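# Stack the lone carton squarely onto the carton stack

## Task

Pick up the single carton that is not part of any stack, set it on top of a stack of cartons so it sits aligned with the cartons underneath, and then release it.

## Robot and tools

Robot: two arms, left_arm and right_arm, each with a two-finger parallel gripper. Bases in the scene frame: left_arm at (-0.036, +0.246, 0) m, right_arm at (+0.016, -0.331, 0) m, both facing roughly +x. Scene frame: origin on the table surface midway between the arms, +x out across the table, +z up, left_arm on the +y side. The arm names do not correspond to image left or right.

Gripper frame: the fingers extend along the gripper's +z axis and close along its y axis. end_effector_position is the spot between the finger pads, about 1 cm short of the fingertips. Orientation is a quaternion written w first (qw, qx, qy, qz).

The 16-number row (used by both motion tools): one flat list covering both arms. Numbers 1-8 are left_arm: x, y, z (metres, scene frame), qw, qx, qy, qz, opening. Numbers 9-16 are the same eight for right_arm. Every value is an absolute target pose, not an offset. Opening runs from -1 (closed) to +1 (fully open, 0.094 m). Both arms must always be filled in: to keep an arm still, repeat exactly the position and quaternion from the last result before it started idling, with its intended opening. To hold an orientation steady, resend your own chosen quaternion each time rather than the drifted one reported.

execute_actions, argument actions: a list with zero or one item. Empty list [] commands nothing and just returns the state. An action is {"rows": [...], "steps": n}: up to 15 rows, steps 1 to 15 (default 15), each step 1/30 s; each row is applied for one step and the last row repeats to fill the remaining steps. A wait is {"steps": n} with n up to 300, counted from the previous result (your thinking time is included). Optional pictures (boolean) toggles the camera images. A target more than 0.6 m from the arm's last reported position along any gripper axis gets the call refused, and nothing is sent.

move, arguments target (one 16-number row, absolute poses) and speed (m/s, 0.002 to 0.5, default 0.25; rotation capped at twice that in rad/s). Each gripper follows a straight-line path to its pose; both paths finish together, lasting 0.5 to 10 s, and anything longer is cut off at 10 s before arrival. Rotation takes the shorter direction. Paths ignore obstacles and the other arm. The opening is applied at the start. The result adds a move: line with the ending (done, off_target, moving, held, fault) and any limits (paced = pose was clipped; held = a check blocked some steps, after which the arm may surge faster than the speed). If only one arm is named, the other is done. Distance from each pose is reported.

wait, argument seconds (0 to 10): lets time pass with no new command.
zoom_image, arguments camera (cam_high, cam_left_wrist, cam_right_wrist) and region [x0, y0, x1, y1] in image pixels, top-left origin, at most 504x504: a magnified crop of that camera's latest image.
read_manual, optional section "licences": licence text only.
finished_scene, argument scene (the number of the current scene): ends and grades it; irreversible. Replying without any tool call also ends things.

Control behaviour: each step, the commanded pose is limited to 70 mm and 16 degrees from the measured pose, then reached by damped inverse kinematics, favouring position over orientation. Far targets therefore need several actions; after an action the arm only continues to its last clipped pose. Arms usually settle a centimetre or more off target, typically low, and reported hand positions get less accurate at long reach. Elbows cannot fully straighten. Joint ranges (rad): waist -2.880 to 2.880, shoulder 0.000 to 3.142, elbow 0.000 to 3.019, wrist pitch -1.693 to 1.571, wrist yaw -1.571 to 1.571, wrist roll -2.094 to 2.094.

Result lines: a state line per arm with position and quaternion; grip_measured (measured finger opening on the command scale; the final Joint positions number is the opening in metres; each gripper may be off by about 1 mm); Joint torques (raw drive output, offset and noisy, nonzero even unloaded); Hand target (the pose the controller is currently driving toward); pose unreachable (clearance check altered or blocked that arm's command); HELD (steps where your row was partly or wholly not sent); MOTOR HOT from 85 °C, and OVER-TEMPERATURE FAULT at 100 °C, when that arm goes limp and drops until it cools; FAULT lines for other stops.

Grasping: command an opening below grip_measured to squeeze; about 0.03 below is a firm hold, smaller gaps hold more softly. In this task each pad's force is capped at roughly 13 to 25 N, so grip securely and move gently; occasional tugs on held parts or pushes on loose objects may happen.

Cameras: cam_high 504x504 fixed overhead view; cam_left_wrist and cam_right_wrist 616x616 fisheye on each hand. Calibration values are supplied and may be slightly off.

Avoid: dropping or knocking anything off the table (fails the task), letting the arms collide or press each other, fast impacts (speed and overshoot past contact both raise force), long holding that overheats motors. Release the carton only once it rests squarely on the stack, and make sure it stays there before finishing.

Each tool is called after "Emit:" by a JSON object that holds its "name" and its "arguments".

## Session

Emit:
{"name": "execute_actions", "arguments": {"actions": []}}

Scene clock: 0.00 s of 4200.00 s.
left_arm: end_effector_position=(+0.1361, +0.4610, +0.2824) grip_measured=+1.000 end_effector_quat_wxyz=(+0.000, +0.769, -0.638, +0.043) | right_arm: end_effector_position=(+0.5106, -0.6188, +0.2461) grip_measured=+1.000 end_effector_quat_wxyz=(+0.136, +0.294, +0.943, -0.075)
Joint positions: left_arm=[ 0.901  1.059  1.147 -1.665  0.085 -0.805  0.094] | right_arm=[-0.411  1.647  1.588 -1.214  0.093  0.091  0.094]
Joint velocities: left_arm=[ 0.005  0.005  0.002 -0.002 -0.022  0.022  0.   ] | right_arm=[-0.015 -0.005  0.002 -0.002 -0.095 -0.022  0.   ]
Joint torques (N m, as the arm reports them, + toward a larger angle): no reading
Hand target (left_arm): +0.139, +0.465, +0.289; -0.008, +0.768, -0.639, +0.042
Hand target (right_arm): +0.516, -0.622, +0.250; +0.142, +0.294, +0.942, -0.076

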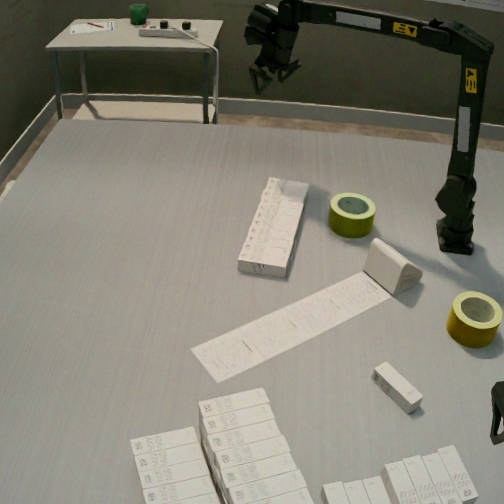

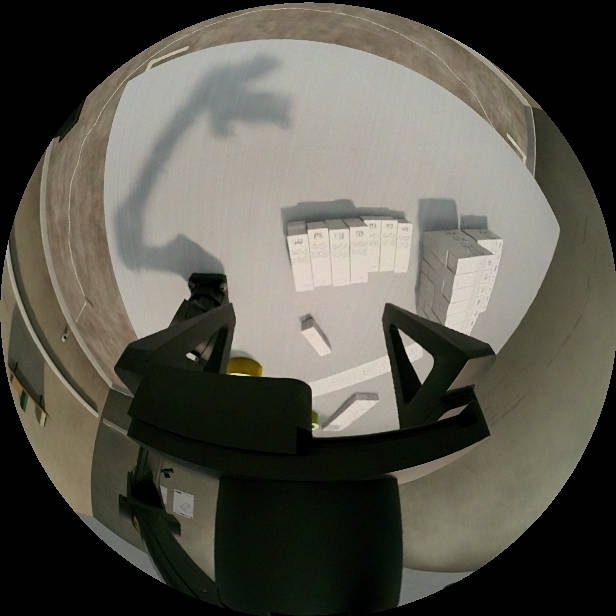

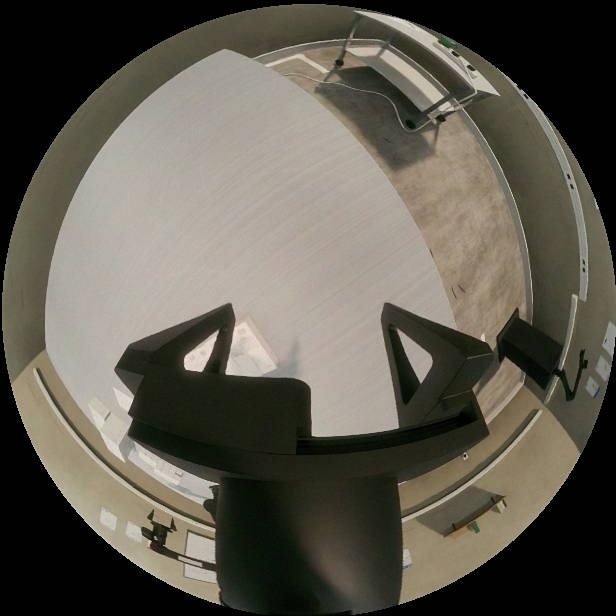

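Emit:
{"name": "zoom_image", "arguments": {"camera": "cam_high", "region": [100, 330, 504, 504]}}

Emit:
{"name": "zoom_image", "arguments": {"camera": "cam_left_wrist", "region": [260, 170, 530, 400]}}

Region (100, 330, 504, 504) of cam_high's 504x504 image, scaled by 1.248, with more detail than that image has; it fills the top 217 rows of this view, and the rest is white.

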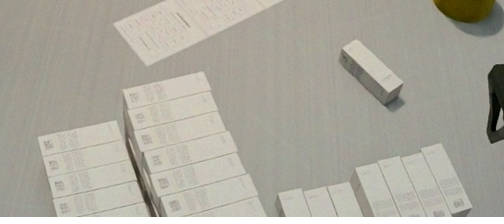

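Region (260, 170, 530, 400) of cam_left_wrist's 616x616 image, scaled by 1.867, with more detail than that image has; it fills the top 429 rows of this view, and the rest is white.

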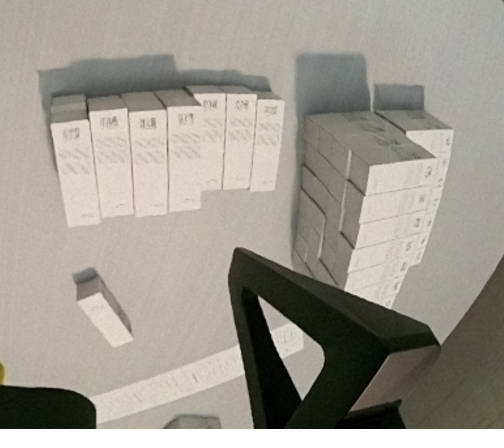

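Emit:
{"name": "move", "arguments": {"target": [0.195,0.175,0.2,0,0.9135,-0.4067,0,1,0.5106,-0.6188,0.2461,0.136,0.294,0.943,-0.075,1], "speed": 0.3}}

Scene clock: 23.50 s of 4200.00 s.
left_arm: end_effector_position=(+0.1943, +0.1752, +0.2004) grip_measured=+1.000 end_effector_quat_wxyz=(+0.115, +0.822, -0.556, +0.035) | right_arm: end_effector_position=(+0.5106, -0.6188, +0.2461) grip_measured=+1.000 end_effector_quat_wxyz=(+0.136, +0.294, +0.943, -0.075)
Joint positions: left_arm=[-0.178  0.982  0.872 -1.503  0.238 -2.076  0.094] | right_arm=[-0.411  1.647  1.588 -1.214  0.093  0.091  0.094]
Joint velocities: left_arm=[-0.015 -0.005 -0.017 -0.007  0.007  0.007  0.   ] | right_arm=[-0.024 -0.005 -0.007 -0.012  0.022 -0.125  0.   ]
Joint torques (N m, as the arm reports them, + toward a larger angle): left_arm=[-0.26 -3.39 11.05  0.38  0.27 -0.13] | right_arm=[  0.6  -15.09  10.88   0.87   0.17   0.  ]
Hand target (left_arm): +0.196, +0.173, +0.201; +0.117, +0.824, -0.553, +0.034
Hand target (right_arm): +0.511, -0.619, +0.246; +0.136, +0.294, +0.943, -0.075
Off the commanded pose (left_arm): 0.001 m, 24 deg; orientation clipped at the last step of the last action.
Off the commanded pose (right_arm): 0.000 m, 0 deg.
joint sent to its limit (left arm) — the command would take joint 6 (wrist roll) past its lower limit, so that joint was sent only as far as its limit.
After step 90, 18.97 s passed at rest.
move: off_target (left_arm); limits=paced
camera_calibration (this result's frames):
cam_left_wrist: T_world_to_cam=[[0.927007, 0.342236, -0.153401, -0.203313], [0.342293, -0.604888, 0.718989, -0.100834], [0.153274, -0.719016, -0.677881, 0.353368], [0, 0, 0, 1]] pos_world=[0.168826, 0.262665, 0.280852]

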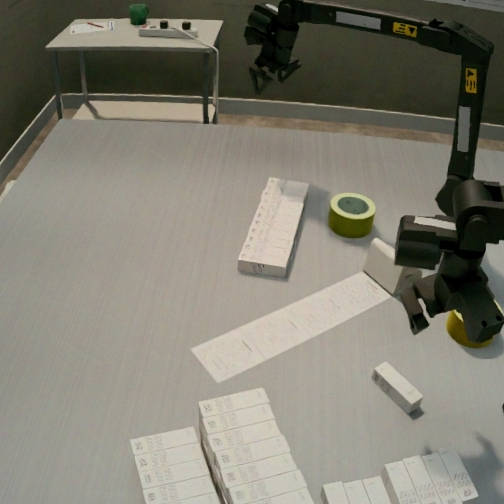

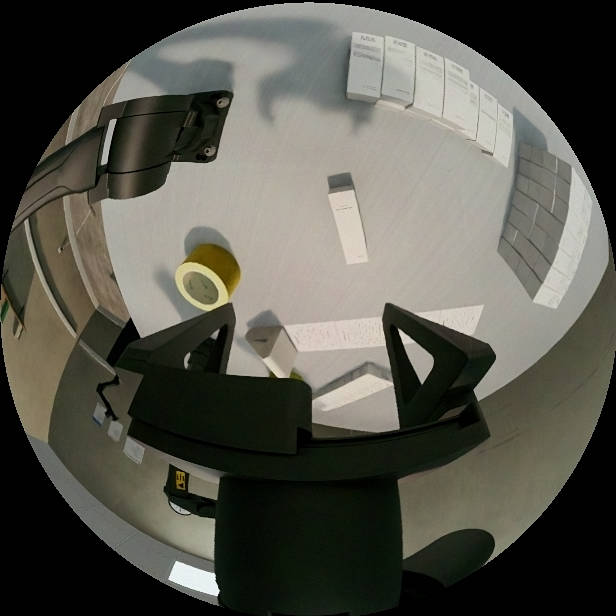

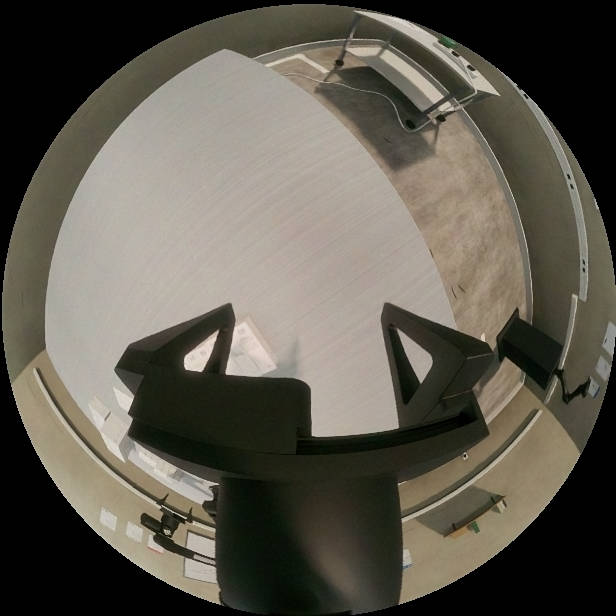

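Emit:
{"name": "move", "arguments": {"target": [0.2,0.17,0.2,0,0.2588,-0.9659,0,1,0.5106,-0.6188,0.2461,0.136,0.294,0.943,-0.075,1], "speed": 0.5}}

Emit:
{"name": "move", "arguments": {"target": [0.205,0.165,0.12,0,-0.4067,-0.9135,0,1,0.5106,-0.6188,0.2461,0.136,0.294,0.943,-0.075,1], "speed": 0.5}}

Scene clock: 31.43 s of 4200.00 s.
left_arm: end_effector_position=(+0.1942, +0.1744, +0.1937) grip_measured=+1.000 end_effector_quat_wxyz=(-0.014, -0.271, +0.962, +0.012) | right_arm: end_effector_position=(+0.5106, -0.6188, +0.2461) grip_measured=+1.000 end_effector_quat_wxyz=(+0.136, +0.294, +0.943, -0.075)
Joint positions: left_arm=[-0.353  0.99   0.872 -1.49  -0.004 -0.853  0.094] | right_arm=[-0.411  1.647  1.588 -1.214  0.093  0.091  0.094]
Joint velocities: left_arm=[-0.005 -0.015 -0.002  0.007 -0.022 -0.037  0.   ] | right_arm=[-0.005 -0.005 -0.007 -0.017 -0.007 -0.007  0.   ]
Joint torques (N m, as the arm reports them, + toward a larger angle): left_arm=[-0.53 -4.95 11.71  0.89  0.08  0.14] | right_arm=[  0.32 -15.35  10.85   0.87   0.18   0.  ]
Hand target (left_arm): +0.200, +0.170, +0.200; -0.000, -0.259, +0.966, +0.002
Hand target (right_arm): +0.511, -0.619, +0.246; +0.136, +0.294, +0.943, -0.075
Off the commanded pose (left_arm): 0.010 m, 3 deg.
Off the commanded pose (right_arm): 0.000 m, 0 deg.
After step 90, 2.73 s passed at rest.
move: off_target (left_arm)
camera_calibration (this result's frames):
cam_left_wrist: T_world_to_cam=[[0.510385, -0.85923, -0.0350986, 0.0636073], [-0.675824, -0.426011, 0.601479, 0.0928284], [-0.531761, -0.283265, -0.798117, 0.428596], [0, 0, 0, 1]] pos_world=[0.258182, 0.215606, 0.288468]

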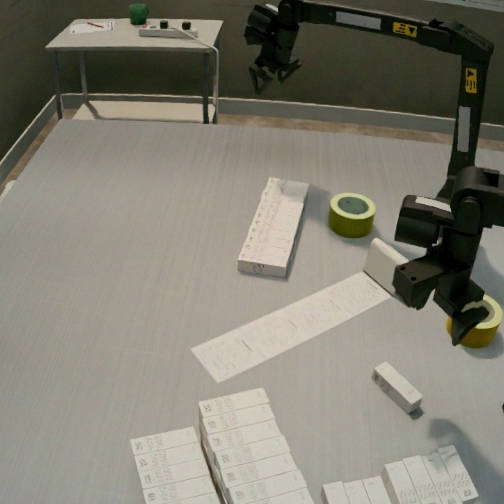

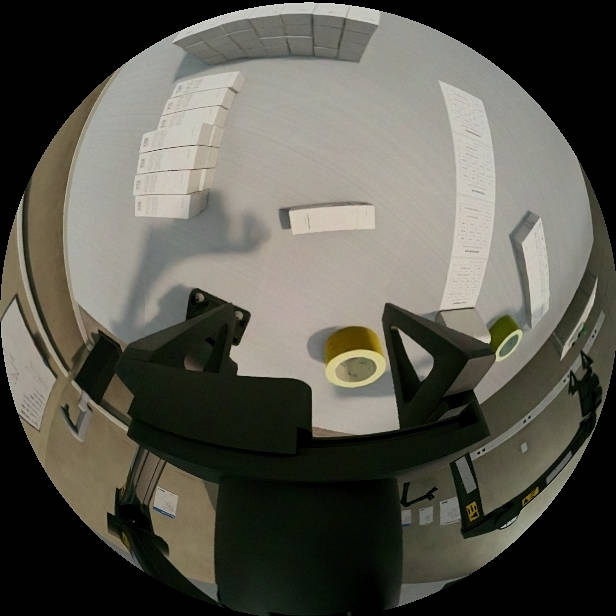

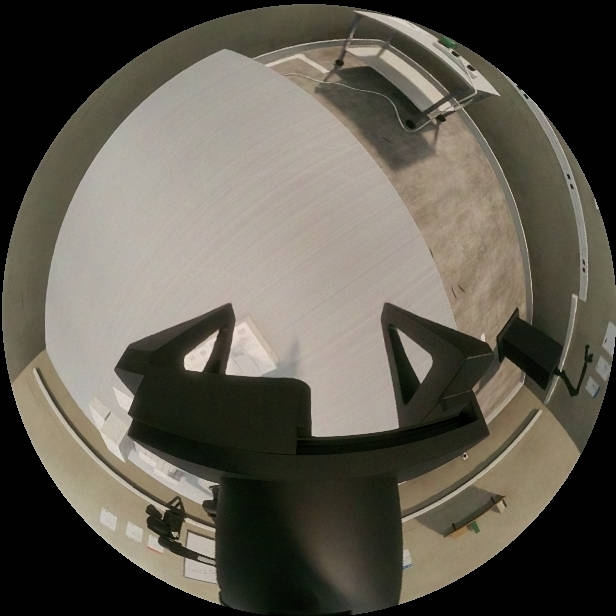

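Scene clock: 33.57 s of 4200.00 s.
left_arm: end_effector_position=(+0.2034, +0.1689, +0.1254) grip_measured=+1.000 end_effector_quat_wxyz=(+0.002, +0.395, +0.919, +0.002) | right_arm: end_effector_position=(+0.5106, -0.6188, +0.2461) grip_measured=+1.000 end_effector_quat_wxyz=(+0.136, +0.294, +0.943, -0.075)
Joint positions: left_arm=[-0.363  1.038  0.718 -1.248 -0.003  0.498  0.094] | right_arm=[-0.411  1.647  1.588 -1.214  0.093  0.091  0.094]
Joint velocities: left_arm=[-0.005  0.005 -0.002 -0.007  0.037  0.051  0.   ] | right_arm=[-0.015 -0.005 -0.002 -0.012  0.007  0.037  0.   ]
Joint torques (N m, as the arm reports them, + toward a larger angle): left_arm=[-0.54 -3.67  9.76  1.02  0.23  0.16] | right_arm=[  0.28 -15.27  10.86   0.91   0.18   0.01]
Hand target (left_arm): +0.204, +0.166, +0.120; -0.000, +0.407, +0.914, +0.000
Hand target (right_arm): +0.511, -0.619, +0.246; +0.136, +0.294, +0.943, -0.075
Off the commanded pose (left_arm): 0.007 m, 1 deg.
Off the commanded pose (right_arm): 0.000 m, 0 deg.
move: done
camera_calibration (this result's frames):
cam_left_wrist: T_world_to_cam=[[-0.734233, -0.678833, -0.00936862, 0.271184], [-0.555436, 0.592716, 0.583248, -0.0564695], [-0.390375, 0.433444, -0.81224, 0.229381], [0, 0, 0, 1]] pos_world=[0.257292, 0.118136, 0.221788]

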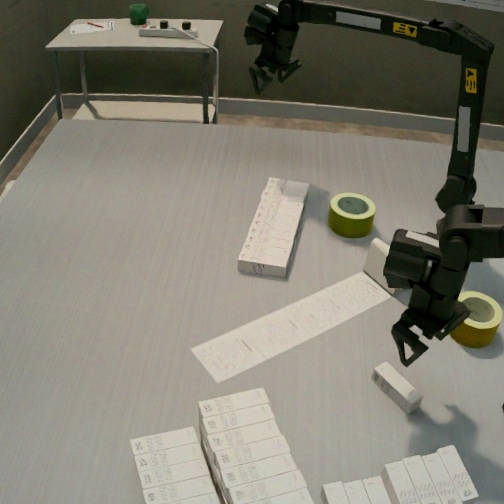

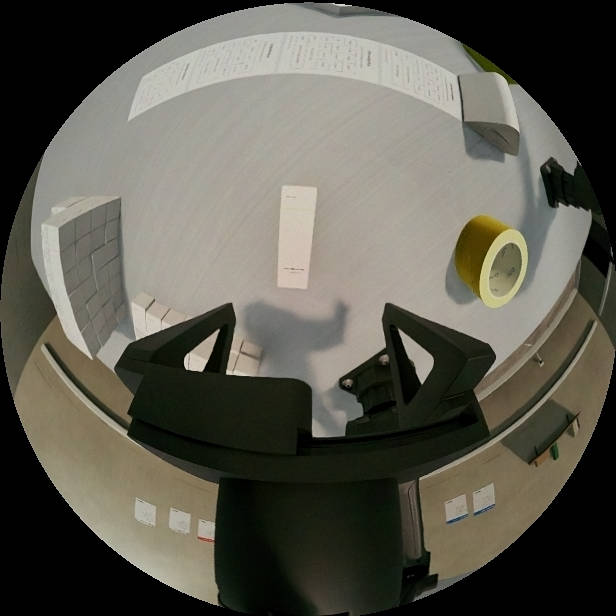

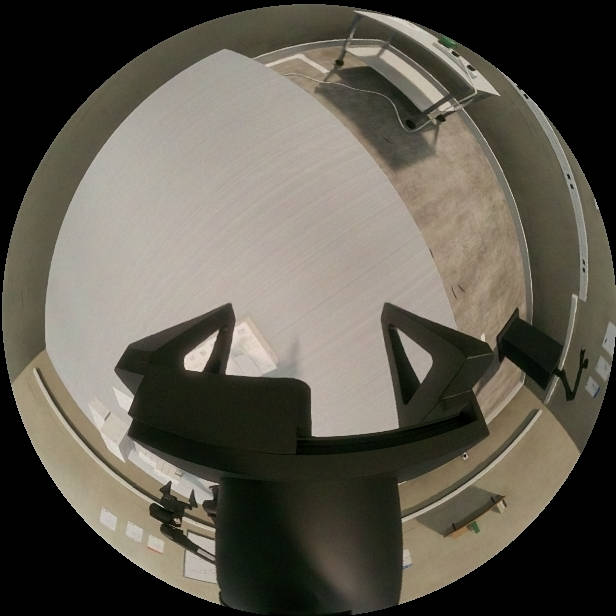

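Emit:
{"name": "move", "arguments": {"target": [0.226,0.168,0.055,0,0.4067,0.9135,0,1,0.5106,-0.6188,0.2461,0.136,0.294,0.943,-0.075,1], "speed": 0.2}}

Scene clock: 44.17 s of 4200.00 s.
left_arm: end_effector_position=(+0.2213, +0.1659, +0.0567) grip_measured=+1.000 end_effector_quat_wxyz=(-0.005, +0.407, +0.913, +0.001) | right_arm: end_effector_position=(+0.5106, -0.6188, +0.2461) grip_measured=+1.000 end_effector_quat_wxyz=(+0.136, +0.294, +0.943, -0.075)
Joint positions: left_arm=[-0.353  1.206  0.636 -1.011 -0.003  0.535  0.094] | right_arm=[-0.411  1.647  1.588 -1.214  0.093  0.091  0.094]
Joint velocities: left_arm=[-0.015 -0.005  0.007 -0.002 -0.007  0.007  0.   ] | right_arm=[-0.015 -0.015  0.007 -0.007 -0.022  0.007  0.   ]
Joint torques (N m, as the arm reports them, + toward a larger angle): left_arm=[ 1.25 -5.94  9.08  0.92  0.23  0.18] | right_arm=[  0.4  -15.3   10.84   0.86   0.18   0.01]
Hand target (left_arm): +0.225, +0.169, +0.055; -0.000, +0.407, +0.914, +0.000
Hand target (right_arm): +0.511, -0.619, +0.246; +0.136, +0.294, +0.943, -0.075
Off the commanded pose (left_arm): 0.005 m, 1 deg.
Off the commanded pose (right_arm): 0.000 m, 0 deg.
After step 90, 6.77 s passed at rest.
move: done
camera_calibration (this result's frames):
cam_left_wrist: T_world_to_cam=[[-0.752171, -0.658962, -0.00266683, 0.28193], [-0.532094, 0.604961, 0.592367, -0.0123581], [-0.388734, 0.44698, -0.805664, 0.17882], [0, 0, 0, 1]] pos_world=[0.274998, 0.113328, 0.152141]

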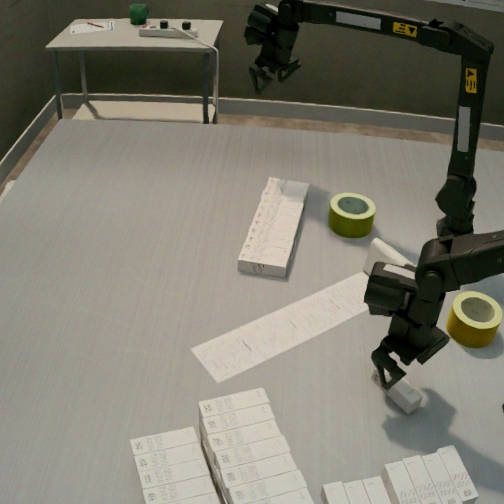

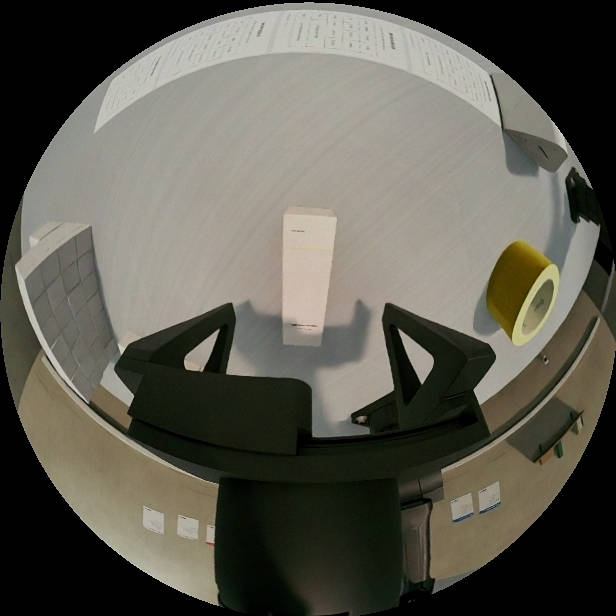

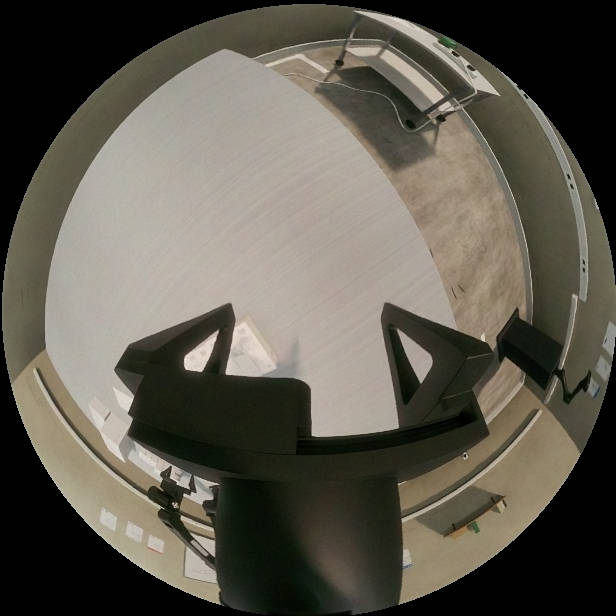

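Emit:
{"name": "move", "arguments": {"target": [0.224,0.167,0.02,0,0.4067,0.9135,0,1,0.5106,-0.6188,0.2461,0.136,0.294,0.943,-0.075,1], "speed": 0.1}}

Emit:
{"name": "move", "arguments": {"target": [0.224,0.167,0.02,0,0.4067,0.9135,0,-0.4,0.5106,-0.6188,0.2461,0.136,0.294,0.943,-0.075,1]}}

Scene clock: 48.73 s of 4200.00 s.
left_arm: end_effector_position=(+0.2224, +0.1655, +0.0245) grip_measured=+1.000 end_effector_quat_wxyz=(+0.000, +0.408, +0.913, +0.001) | right_arm: end_effector_position=(+0.5106, -0.6188, +0.2461) grip_measured=+1.000 end_effector_quat_wxyz=(+0.136, +0.294, +0.943, -0.075)
Joint positions: left_arm=[-0.353  1.271  0.585 -0.884 -0.003  0.536  0.094] | right_arm=[-0.411  1.647  1.588 -1.214  0.093  0.091  0.094]
Joint velocities: left_arm=[ 0.005 -0.015 -0.007 -0.022  0.007 -0.022  0.   ] | right_arm=[-0.015 -0.005 -0.002 -0.007  0.095 -0.022  0.   ]
Joint torques (N m, as the arm reports them, + toward a larger angle): left_arm=[ 0.91 -5.49  8.19  1.07  0.24  0.1 ] | right_arm=[  0.46 -15.25  10.82   0.95   0.19   0.  ]
Hand target (left_arm): +0.223, +0.167, +0.020; +0.000, +0.407, +0.914, -0.000
Hand target (right_arm): +0.511, -0.619, +0.246; +0.136, +0.294, +0.943, -0.075
Off the commanded pose (left_arm): 0.005 m, 0 deg.
Off the commanded pose (right_arm): 0.000 m, 0 deg.
After step 90, 0.77 s passed at rest.
move: done
camera_calibration (this result's frames):
cam_left_wrist: T_world_to_cam=[[-0.753127, -0.657832, -0.00750073, 0.282553], [-0.536672, 0.607741, 0.58535, 0.0082874], [-0.380503, 0.444868, -0.810746, 0.152155], [0, 0, 0, 1]] pos_world=[0.275142, 0.113147, 0.120627]

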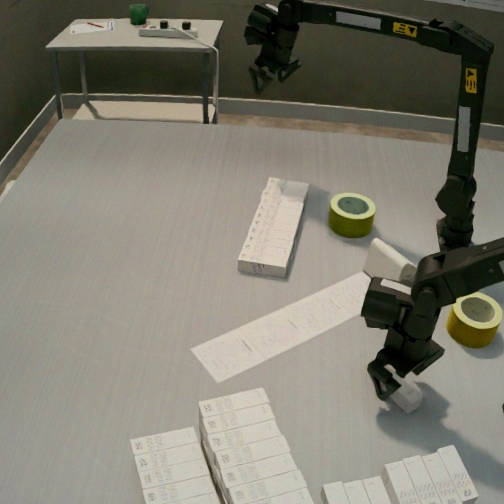

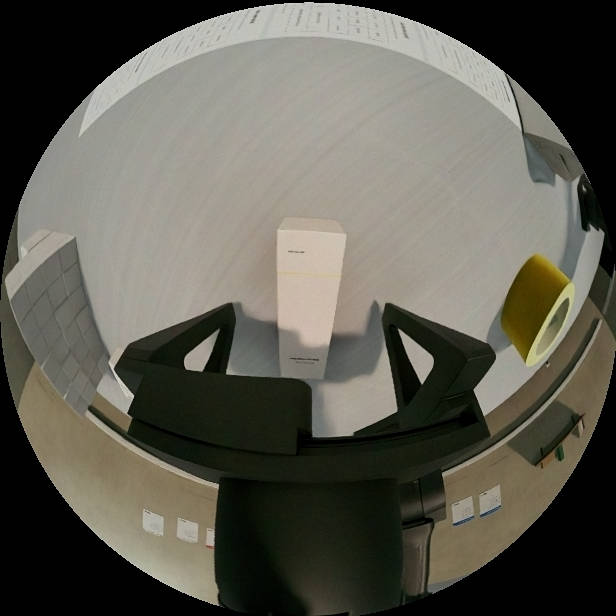

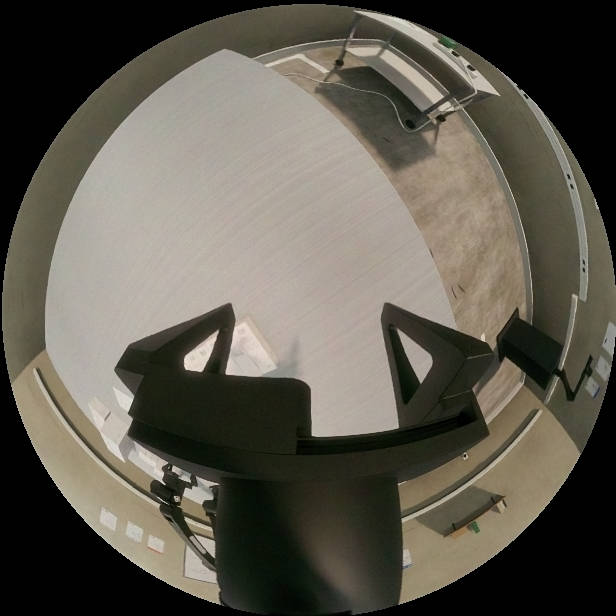

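Scene clock: 49.43 s of 4200.00 s.
left_arm: end_effector_position=(+0.2224, +0.1654, +0.0245) grip_measured=-0.345 end_effector_quat_wxyz=(+0.000, +0.408, +0.913, +0.001) | right_arm: end_effector_position=(+0.5106, -0.6188, +0.2461) grip_measured=+1.000 end_effector_quat_wxyz=(+0.136, +0.294, +0.943, -0.075)
Joint positions: left_arm=[-0.353  1.271  0.585 -0.884 -0.003  0.536  0.031] | right_arm=[-0.411  1.647  1.588 -1.214  0.093  0.091  0.094]
Joint velocities: left_arm=[-0.005  0.005  0.017  0.002  0.022  0.022  0.001] | right_arm=[-0.005 -0.005 -0.002 -0.007 -0.037 -0.007  0.   ]
Joint torques (N m, as the arm reports them, + toward a larger angle): left_arm=[ 0.86 -5.41  8.3   1.03  0.22  0.11] | right_arm=[  0.41 -15.17  10.86   0.91   0.17   0.01]
Hand target (left_arm): +0.224, +0.167, +0.020; +0.000, +0.407, +0.914, -0.000
Hand target (right_arm): +0.511, -0.619, +0.246; +0.136, +0.294, +0.943, -0.075
Off the commanded pose (left_arm): 0.005 m, 0 deg.
Off the commanded pose (right_arm): 0.000 m, 0 deg.
move: done
camera_calibration (this result's frames):
cam_left_wrist: T_world_to_cam=[[-0.753128, -0.657835, -0.00717529, 0.28249], [-0.536605, 0.607954, 0.58519, 0.00826878], [-0.380596, 0.444573, -0.810865, 0.152247], [0, 0, 0, 1]] pos_world=[0.275133, 0.11312, 0.12064]

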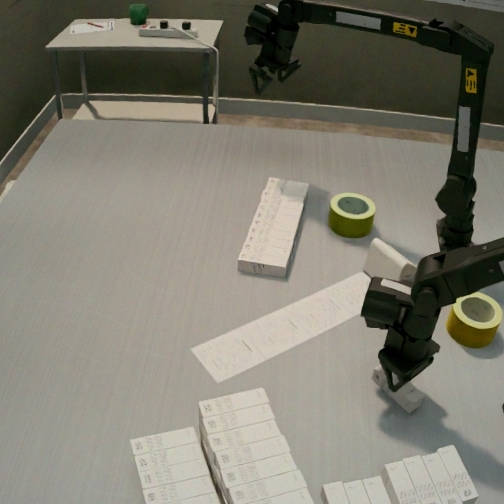

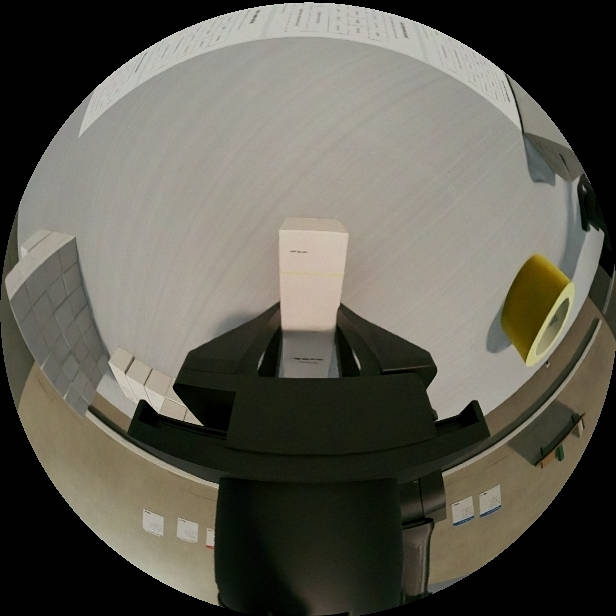

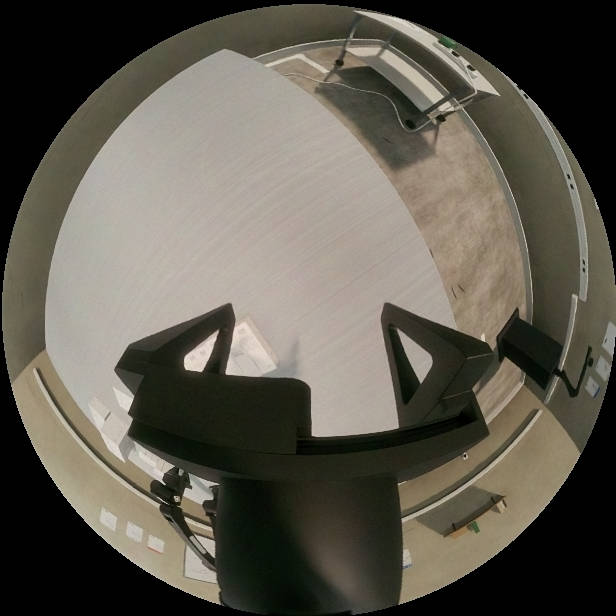

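Emit:
{"name": "move", "arguments": {"target": [0.224,0.167,0.16,0,0.4067,0.9135,0,-0.4,0.5106,-0.6188,0.2461,0.136,0.294,0.943,-0.075,1], "speed": 0.2}}

Emit:
{"name": "move", "arguments": {"target": [0.22,0.33,0.17,0,0.609,0.793,0,-0.4,0.5106,-0.6188,0.2461,0.136,0.294,0.943,-0.075,1], "speed": 0.2}}

Scene clock: 57.93 s of 4200.00 s.
left_arm: end_effector_position=(+0.2163, +0.1673, +0.1451) grip_measured=-0.345 end_effector_quat_wxyz=(-0.012, +0.408, +0.913, -0.000) | right_arm: end_effector_position=(+0.5106, -0.6188, +0.2461) grip_measured=+1.000 end_effector_quat_wxyz=(+0.136, +0.294, +0.943, -0.075)
Joint positions: left_arm=[-0.353  1.079  0.799 -1.315 -0.003  0.536  0.031] | right_arm=[-0.411  1.647  1.588 -1.214  0.093  0.091  0.094]
Joint velocities: left_arm=[-0.005 -0.005  0.012 -0.007  0.051  0.007  0.001] | right_arm=[-0.005 -0.005 -0.022 -0.007  0.022 -0.037  0.   ]
Joint torques (N m, as the arm reports them, + toward a larger angle): left_arm=[ 0.83 -4.93 13.76 -0.06  0.22  0.1 ] | right_arm=[  0.61 -15.3   10.87   0.93   0.19   0.01]
Hand target (left_arm): +0.226, +0.166, +0.159; +0.000, +0.407, +0.914, +0.000
Hand target (right_arm): +0.511, -0.619, +0.246; +0.136, +0.294, +0.943, -0.075
Off the commanded pose (left_arm): 0.017 m, 1 deg.
Off the commanded pose (right_arm): 0.000 m, 0 deg.
After step 90, 4.40 s passed at rest.
move: off_target (left_arm)
camera_calibration (this result's frames):
cam_left_wrist: T_world_to_cam=[[-0.753147, -0.657829, 0.00556179, 0.278195], [-0.522777, 0.603616, 0.601957, -0.0714282], [-0.399342, 0.450455, -0.798509, 0.248182], [0, 0, 0, 1]] pos_world=[0.27129, 0.114325, 0.239625]

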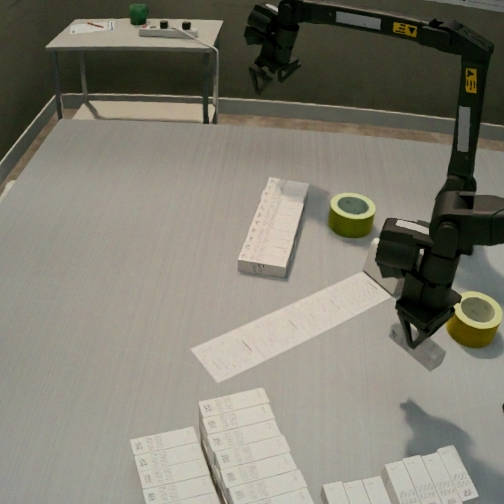

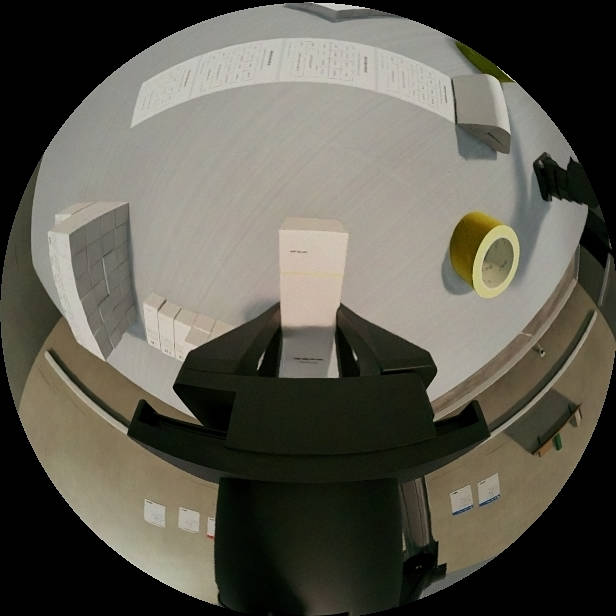

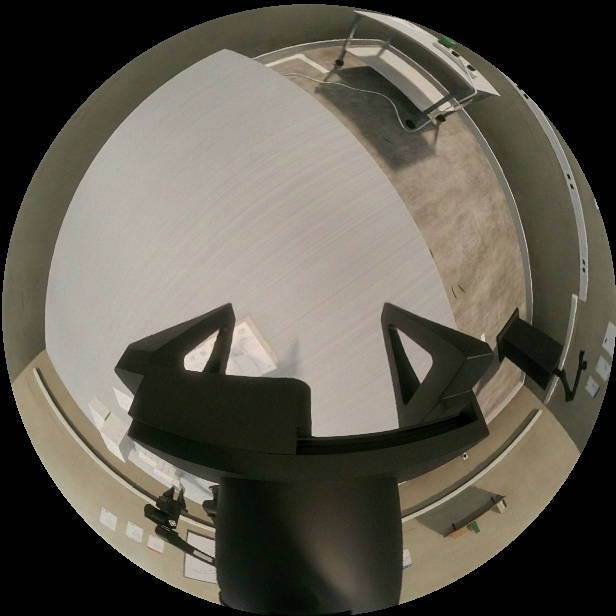

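Scene clock: 59.77 s of 4200.00 s.
left_arm: end_effector_position=(+0.2071, +0.3243, +0.1538) grip_measured=-0.345 end_effector_quat_wxyz=(-0.005, +0.607, +0.795, -0.010) | right_arm: end_effector_position=(+0.5106, -0.6188, +0.2461) grip_measured=+1.000 end_effector_quat_wxyz=(+0.136, +0.294, +0.943, -0.075)
Joint positions: left_arm=[ 0.266  1.044  0.799 -1.349  0.004  1.619  0.031] | right_arm=[-0.411  1.647  1.588 -1.214  0.093  0.091  0.094]
Joint velocities: left_arm=[-0.005 -0.005 -0.007 -0.002  0.022  0.007 -0.001] | right_arm=[-0.024 -0.005 -0.002  0.012  0.022 -0.022  0.   ]
Joint torques (N m, as the arm reports them, + toward a larger angle): left_arm=[ 1.04 -3.82 14.85 -0.15  0.27  0.17] | right_arm=[  0.5  -15.27  10.86   0.93   0.18  -0.01]
Hand target (left_arm): +0.219, +0.331, +0.170; +0.003, +0.609, +0.793, -0.001
Hand target (right_arm): +0.511, -0.619, +0.246; +0.136, +0.294, +0.943, -0.075
Off the commanded pose (left_arm): 0.021 m, 1 deg.
Off the commanded pose (right_arm): 0.000 m, 0 deg.
move: off_target (left_arm)
camera_calibration (this result's frames):
cam_left_wrist: T_world_to_cam=[[-0.967838, -0.250972, 0.017397, 0.285214], [-0.194698, 0.791026, 0.579975, -0.301582], [-0.159319, 0.557934, -0.814449, 0.0986586], [0, 0, 0, 1]] pos_world=[0.233042, 0.255095, 0.2503]

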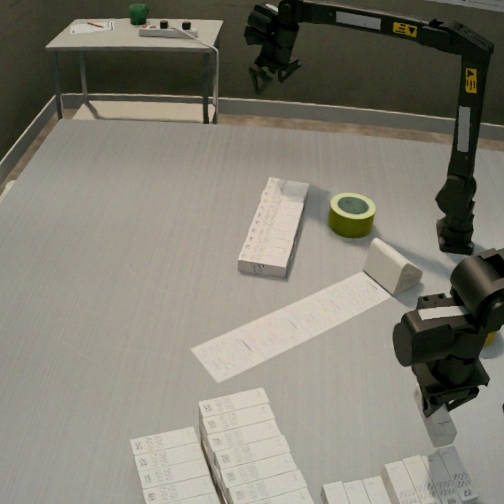

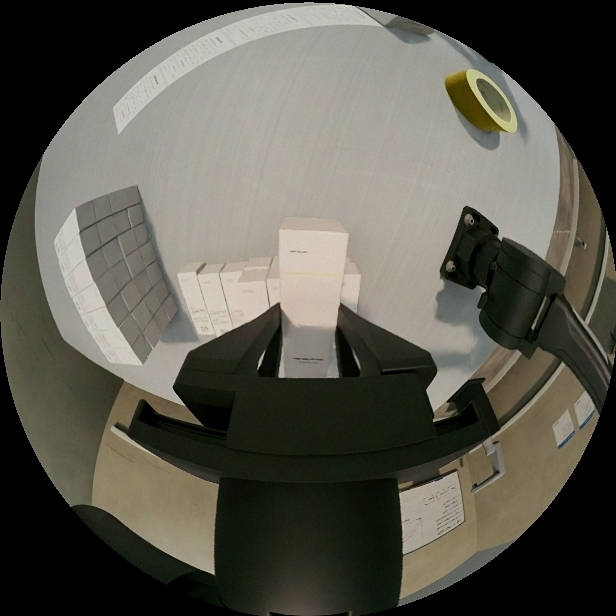

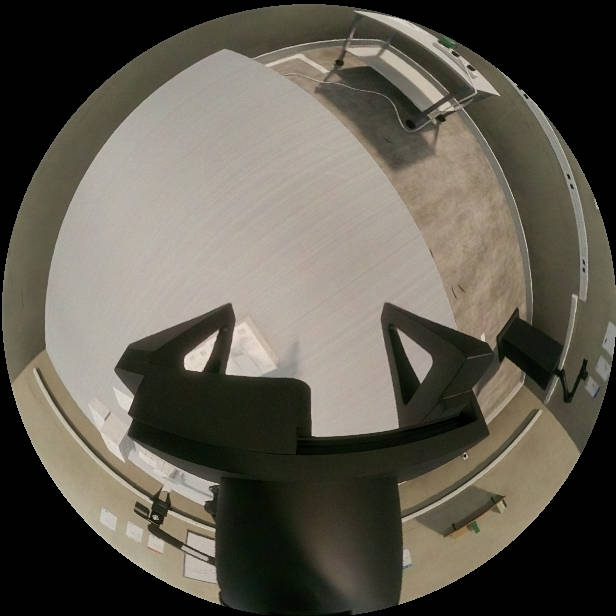

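Emit:
{"name": "zoom_image", "arguments": {"camera": "cam_left_wrist", "region": [160, 200, 400, 380]}}

Emit:
{"name": "zoom_image", "arguments": {"camera": "cam_high", "region": [300, 360, 504, 504]}}

Region (160, 200, 400, 380) of cam_left_wrist's 616x616 image, scaled by 2.100, with more detail than that image has; it fills the top 378 rows of this view, and the rest is white.

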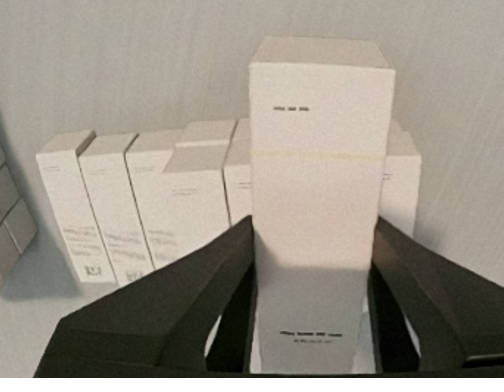

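Region (300, 360, 504, 504) of cam_high's 504x504 image, scaled by 2.471, with more detail than that image has; it fills the top 356 rows of this view, and the rest is white.

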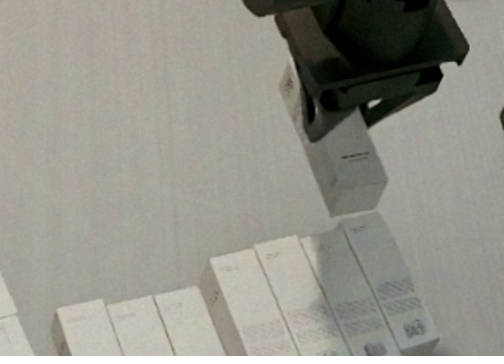

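Emit:
{"name": "move", "arguments": {"target": [0.218,0.408,0.15,0,0.5913,0.8064,0,-0.4,0.5106,-0.6188,0.2461,0.136,0.294,0.943,-0.075,1], "speed": 0.12}}

Scene clock: 70.43 s of 4200.00 s.
left_arm: end_effector_position=(+0.2010, +0.3946, +0.1361) grip_measured=-0.345 end_effector_quat_wxyz=(-0.008, +0.589, +0.808, -0.022) | right_arm: end_effector_position=(+0.5106, -0.6188, +0.2461) grip_measured=+1.000 end_effector_quat_wxyz=(+0.136, +0.294, +0.943, -0.075)
Joint positions: left_arm=[ 0.513  1.15   0.824 -1.292  0.001  1.822  0.031] | right_arm=[-0.411  1.647  1.588 -1.214  0.093  0.091  0.094]
Joint velocities: left_arm=[ 0.005 -0.005  0.022 -0.002  0.022 -0.022 -0.   ] | right_arm=[-0.015  0.015  0.017 -0.007 -0.051 -0.007  0.   ]
Joint torques (N m, as the arm reports them, + toward a larger angle): left_arm=[ 1.05 -5.23 14.18  0.74  0.2   0.16] | right_arm=[  0.51 -15.3   10.83   0.87   0.17   0.01]
Hand target (left_arm): +0.217, +0.408, +0.150; +0.001, +0.591, +0.806, +0.000
Hand target (right_arm): +0.511, -0.619, +0.246; +0.136, +0.294, +0.943, -0.075
Off the commanded pose (left_arm): 0.026 m, 3 deg.
Off the commanded pose (right_arm): 0.000 m, 0 deg.
After step 90, 6.50 s passed at rest.
move: off_target (left_arm)
camera_calibration (this result's frames):
cam_left_wrist: T_world_to_cam=[[-0.955326, -0.292767, 0.0404885, 0.30812], [-0.217879, 0.790181, 0.572837, -0.342116], [-0.199701, 0.538425, -0.818669, 0.0604029], [0, 0, 0, 1]] pos_world=[0.231878, 0.328018, 0.232951]

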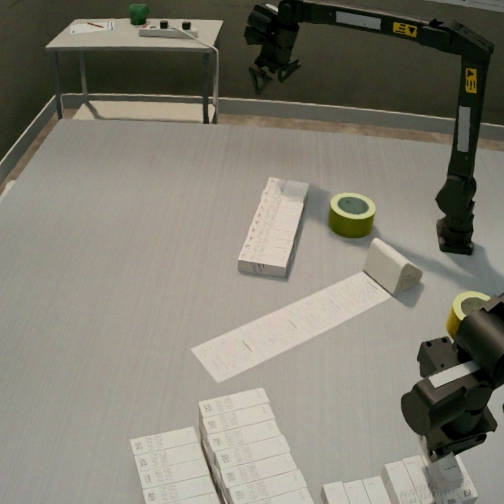

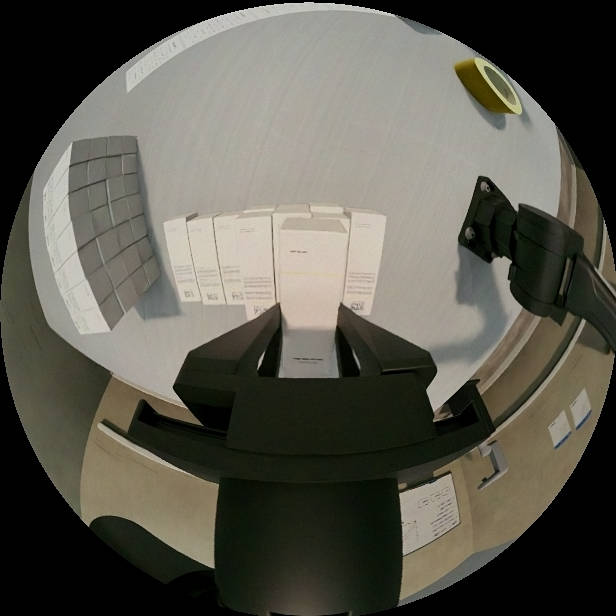

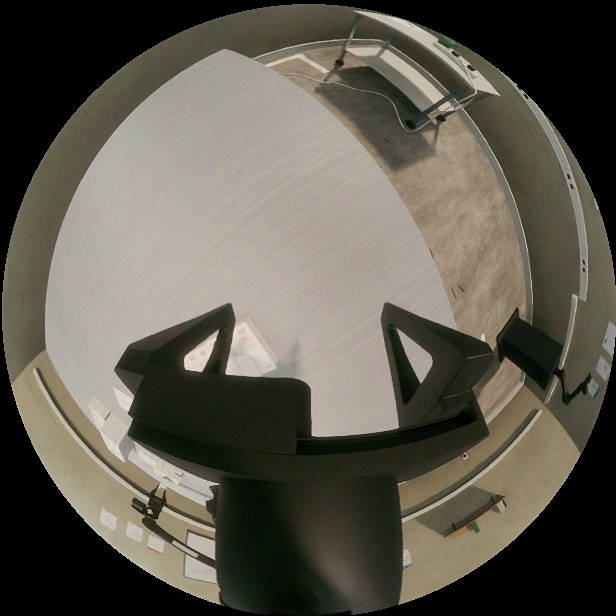

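Emit:
{"name": "move", "arguments": {"target": [0.224,0.415,0.125,0,0.5736,0.8192,0,-0.4,0.5106,-0.6188,0.2461,0.136,0.294,0.943,-0.075,1], "speed": 0.05}}

Scene clock: 80.93 s of 4200.00 s.
left_arm: end_effector_position=(+0.2170, +0.4049, +0.1218) grip_measured=-0.345 end_effector_quat_wxyz=(-0.003, +0.586, +0.810, -0.010) | right_arm: end_effector_position=(+0.5106, -0.6188, +0.2461) grip_measured=+1.000 end_effector_quat_wxyz=(+0.136, +0.294, +0.943, -0.075)
Joint positions: left_arm=[ 0.513  1.201  0.824 -1.214  0.001  1.814  0.031] | right_arm=[-0.411  1.647  1.588 -1.214  0.093  0.091  0.094]
Joint velocities: left_arm=[ 0.005  0.005 -0.002 -0.007  0.022 -0.007  0.001] | right_arm=[ 0.005  0.005 -0.017 -0.002  0.125  0.007  0.   ]
Joint torques (N m, as the arm reports them, + toward a larger angle): left_arm=[ 1.43 -5.84 11.63  0.88  0.15 -0.13] | right_arm=[  0.43 -15.51  10.86   0.91   0.18   0.01]
Hand target (left_arm): +0.223, +0.415, +0.125; +0.000, +0.574, +0.819, +0.000
Hand target (right_arm): +0.511, -0.619, +0.246; +0.136, +0.294, +0.943, -0.075
Off the commanded pose (left_arm): 0.013 m, 2 deg.
Off the commanded pose (right_arm): 0.000 m, 0 deg.
After step 90, 6.53 s passed at rest.
move: off_target (left_arm)
camera_calibration (this result's frames):
cam_left_wrist: T_world_to_cam=[[-0.953225, -0.301899, 0.0147764, 0.33338], [-0.237985, 0.779765, 0.579077, -0.330773], [-0.186345, 0.548474, -0.815139, 0.0389174], [0, 0, 0, 1]] pos_world=[0.246319, 0.337227, 0.21834]

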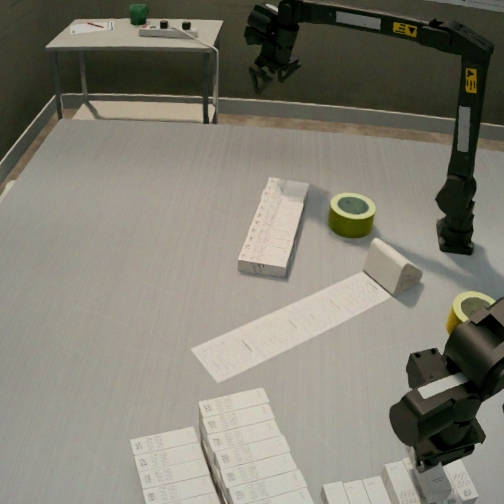

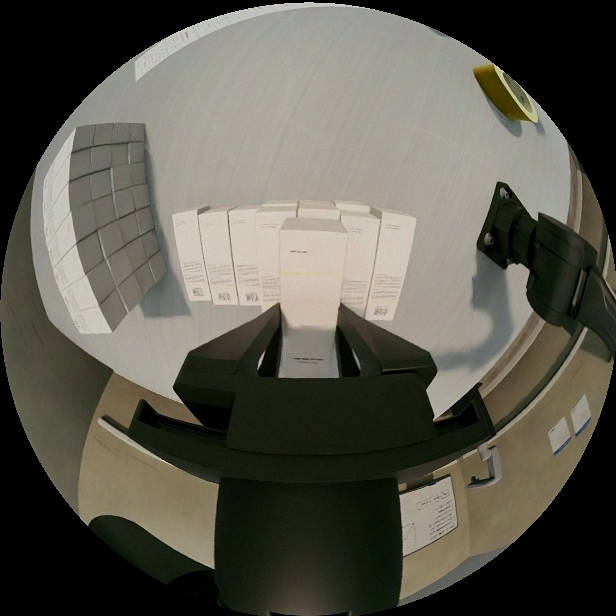

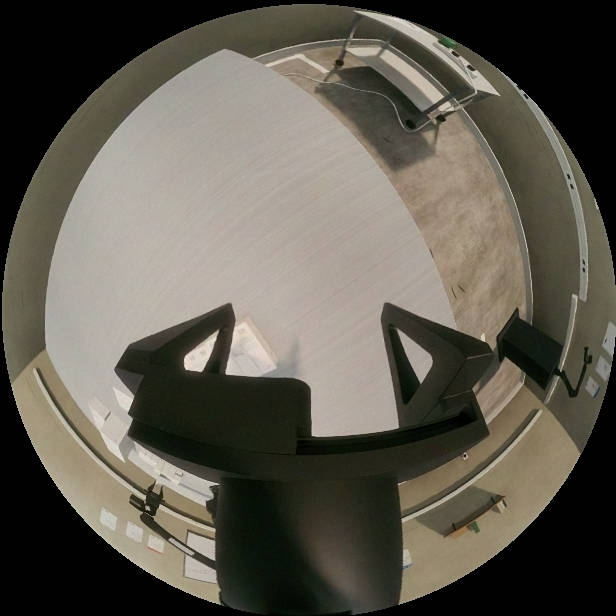

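Emit:
{"name": "zoom_image", "arguments": {"camera": "cam_left_wrist", "region": [220, 180, 430, 340]}}

Region (220, 180, 430, 340) of cam_left_wrist's 616x616 image, scaled by 2.400, with more detail than that image has; it fills the top 384 rows of this view, and the rest is white.

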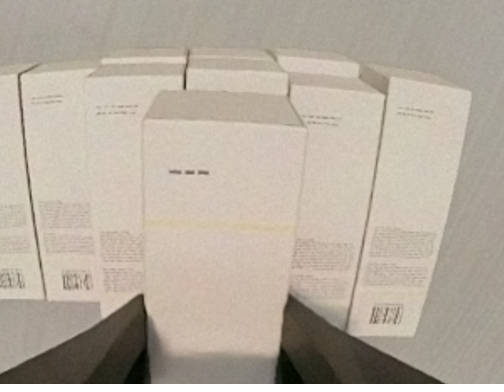

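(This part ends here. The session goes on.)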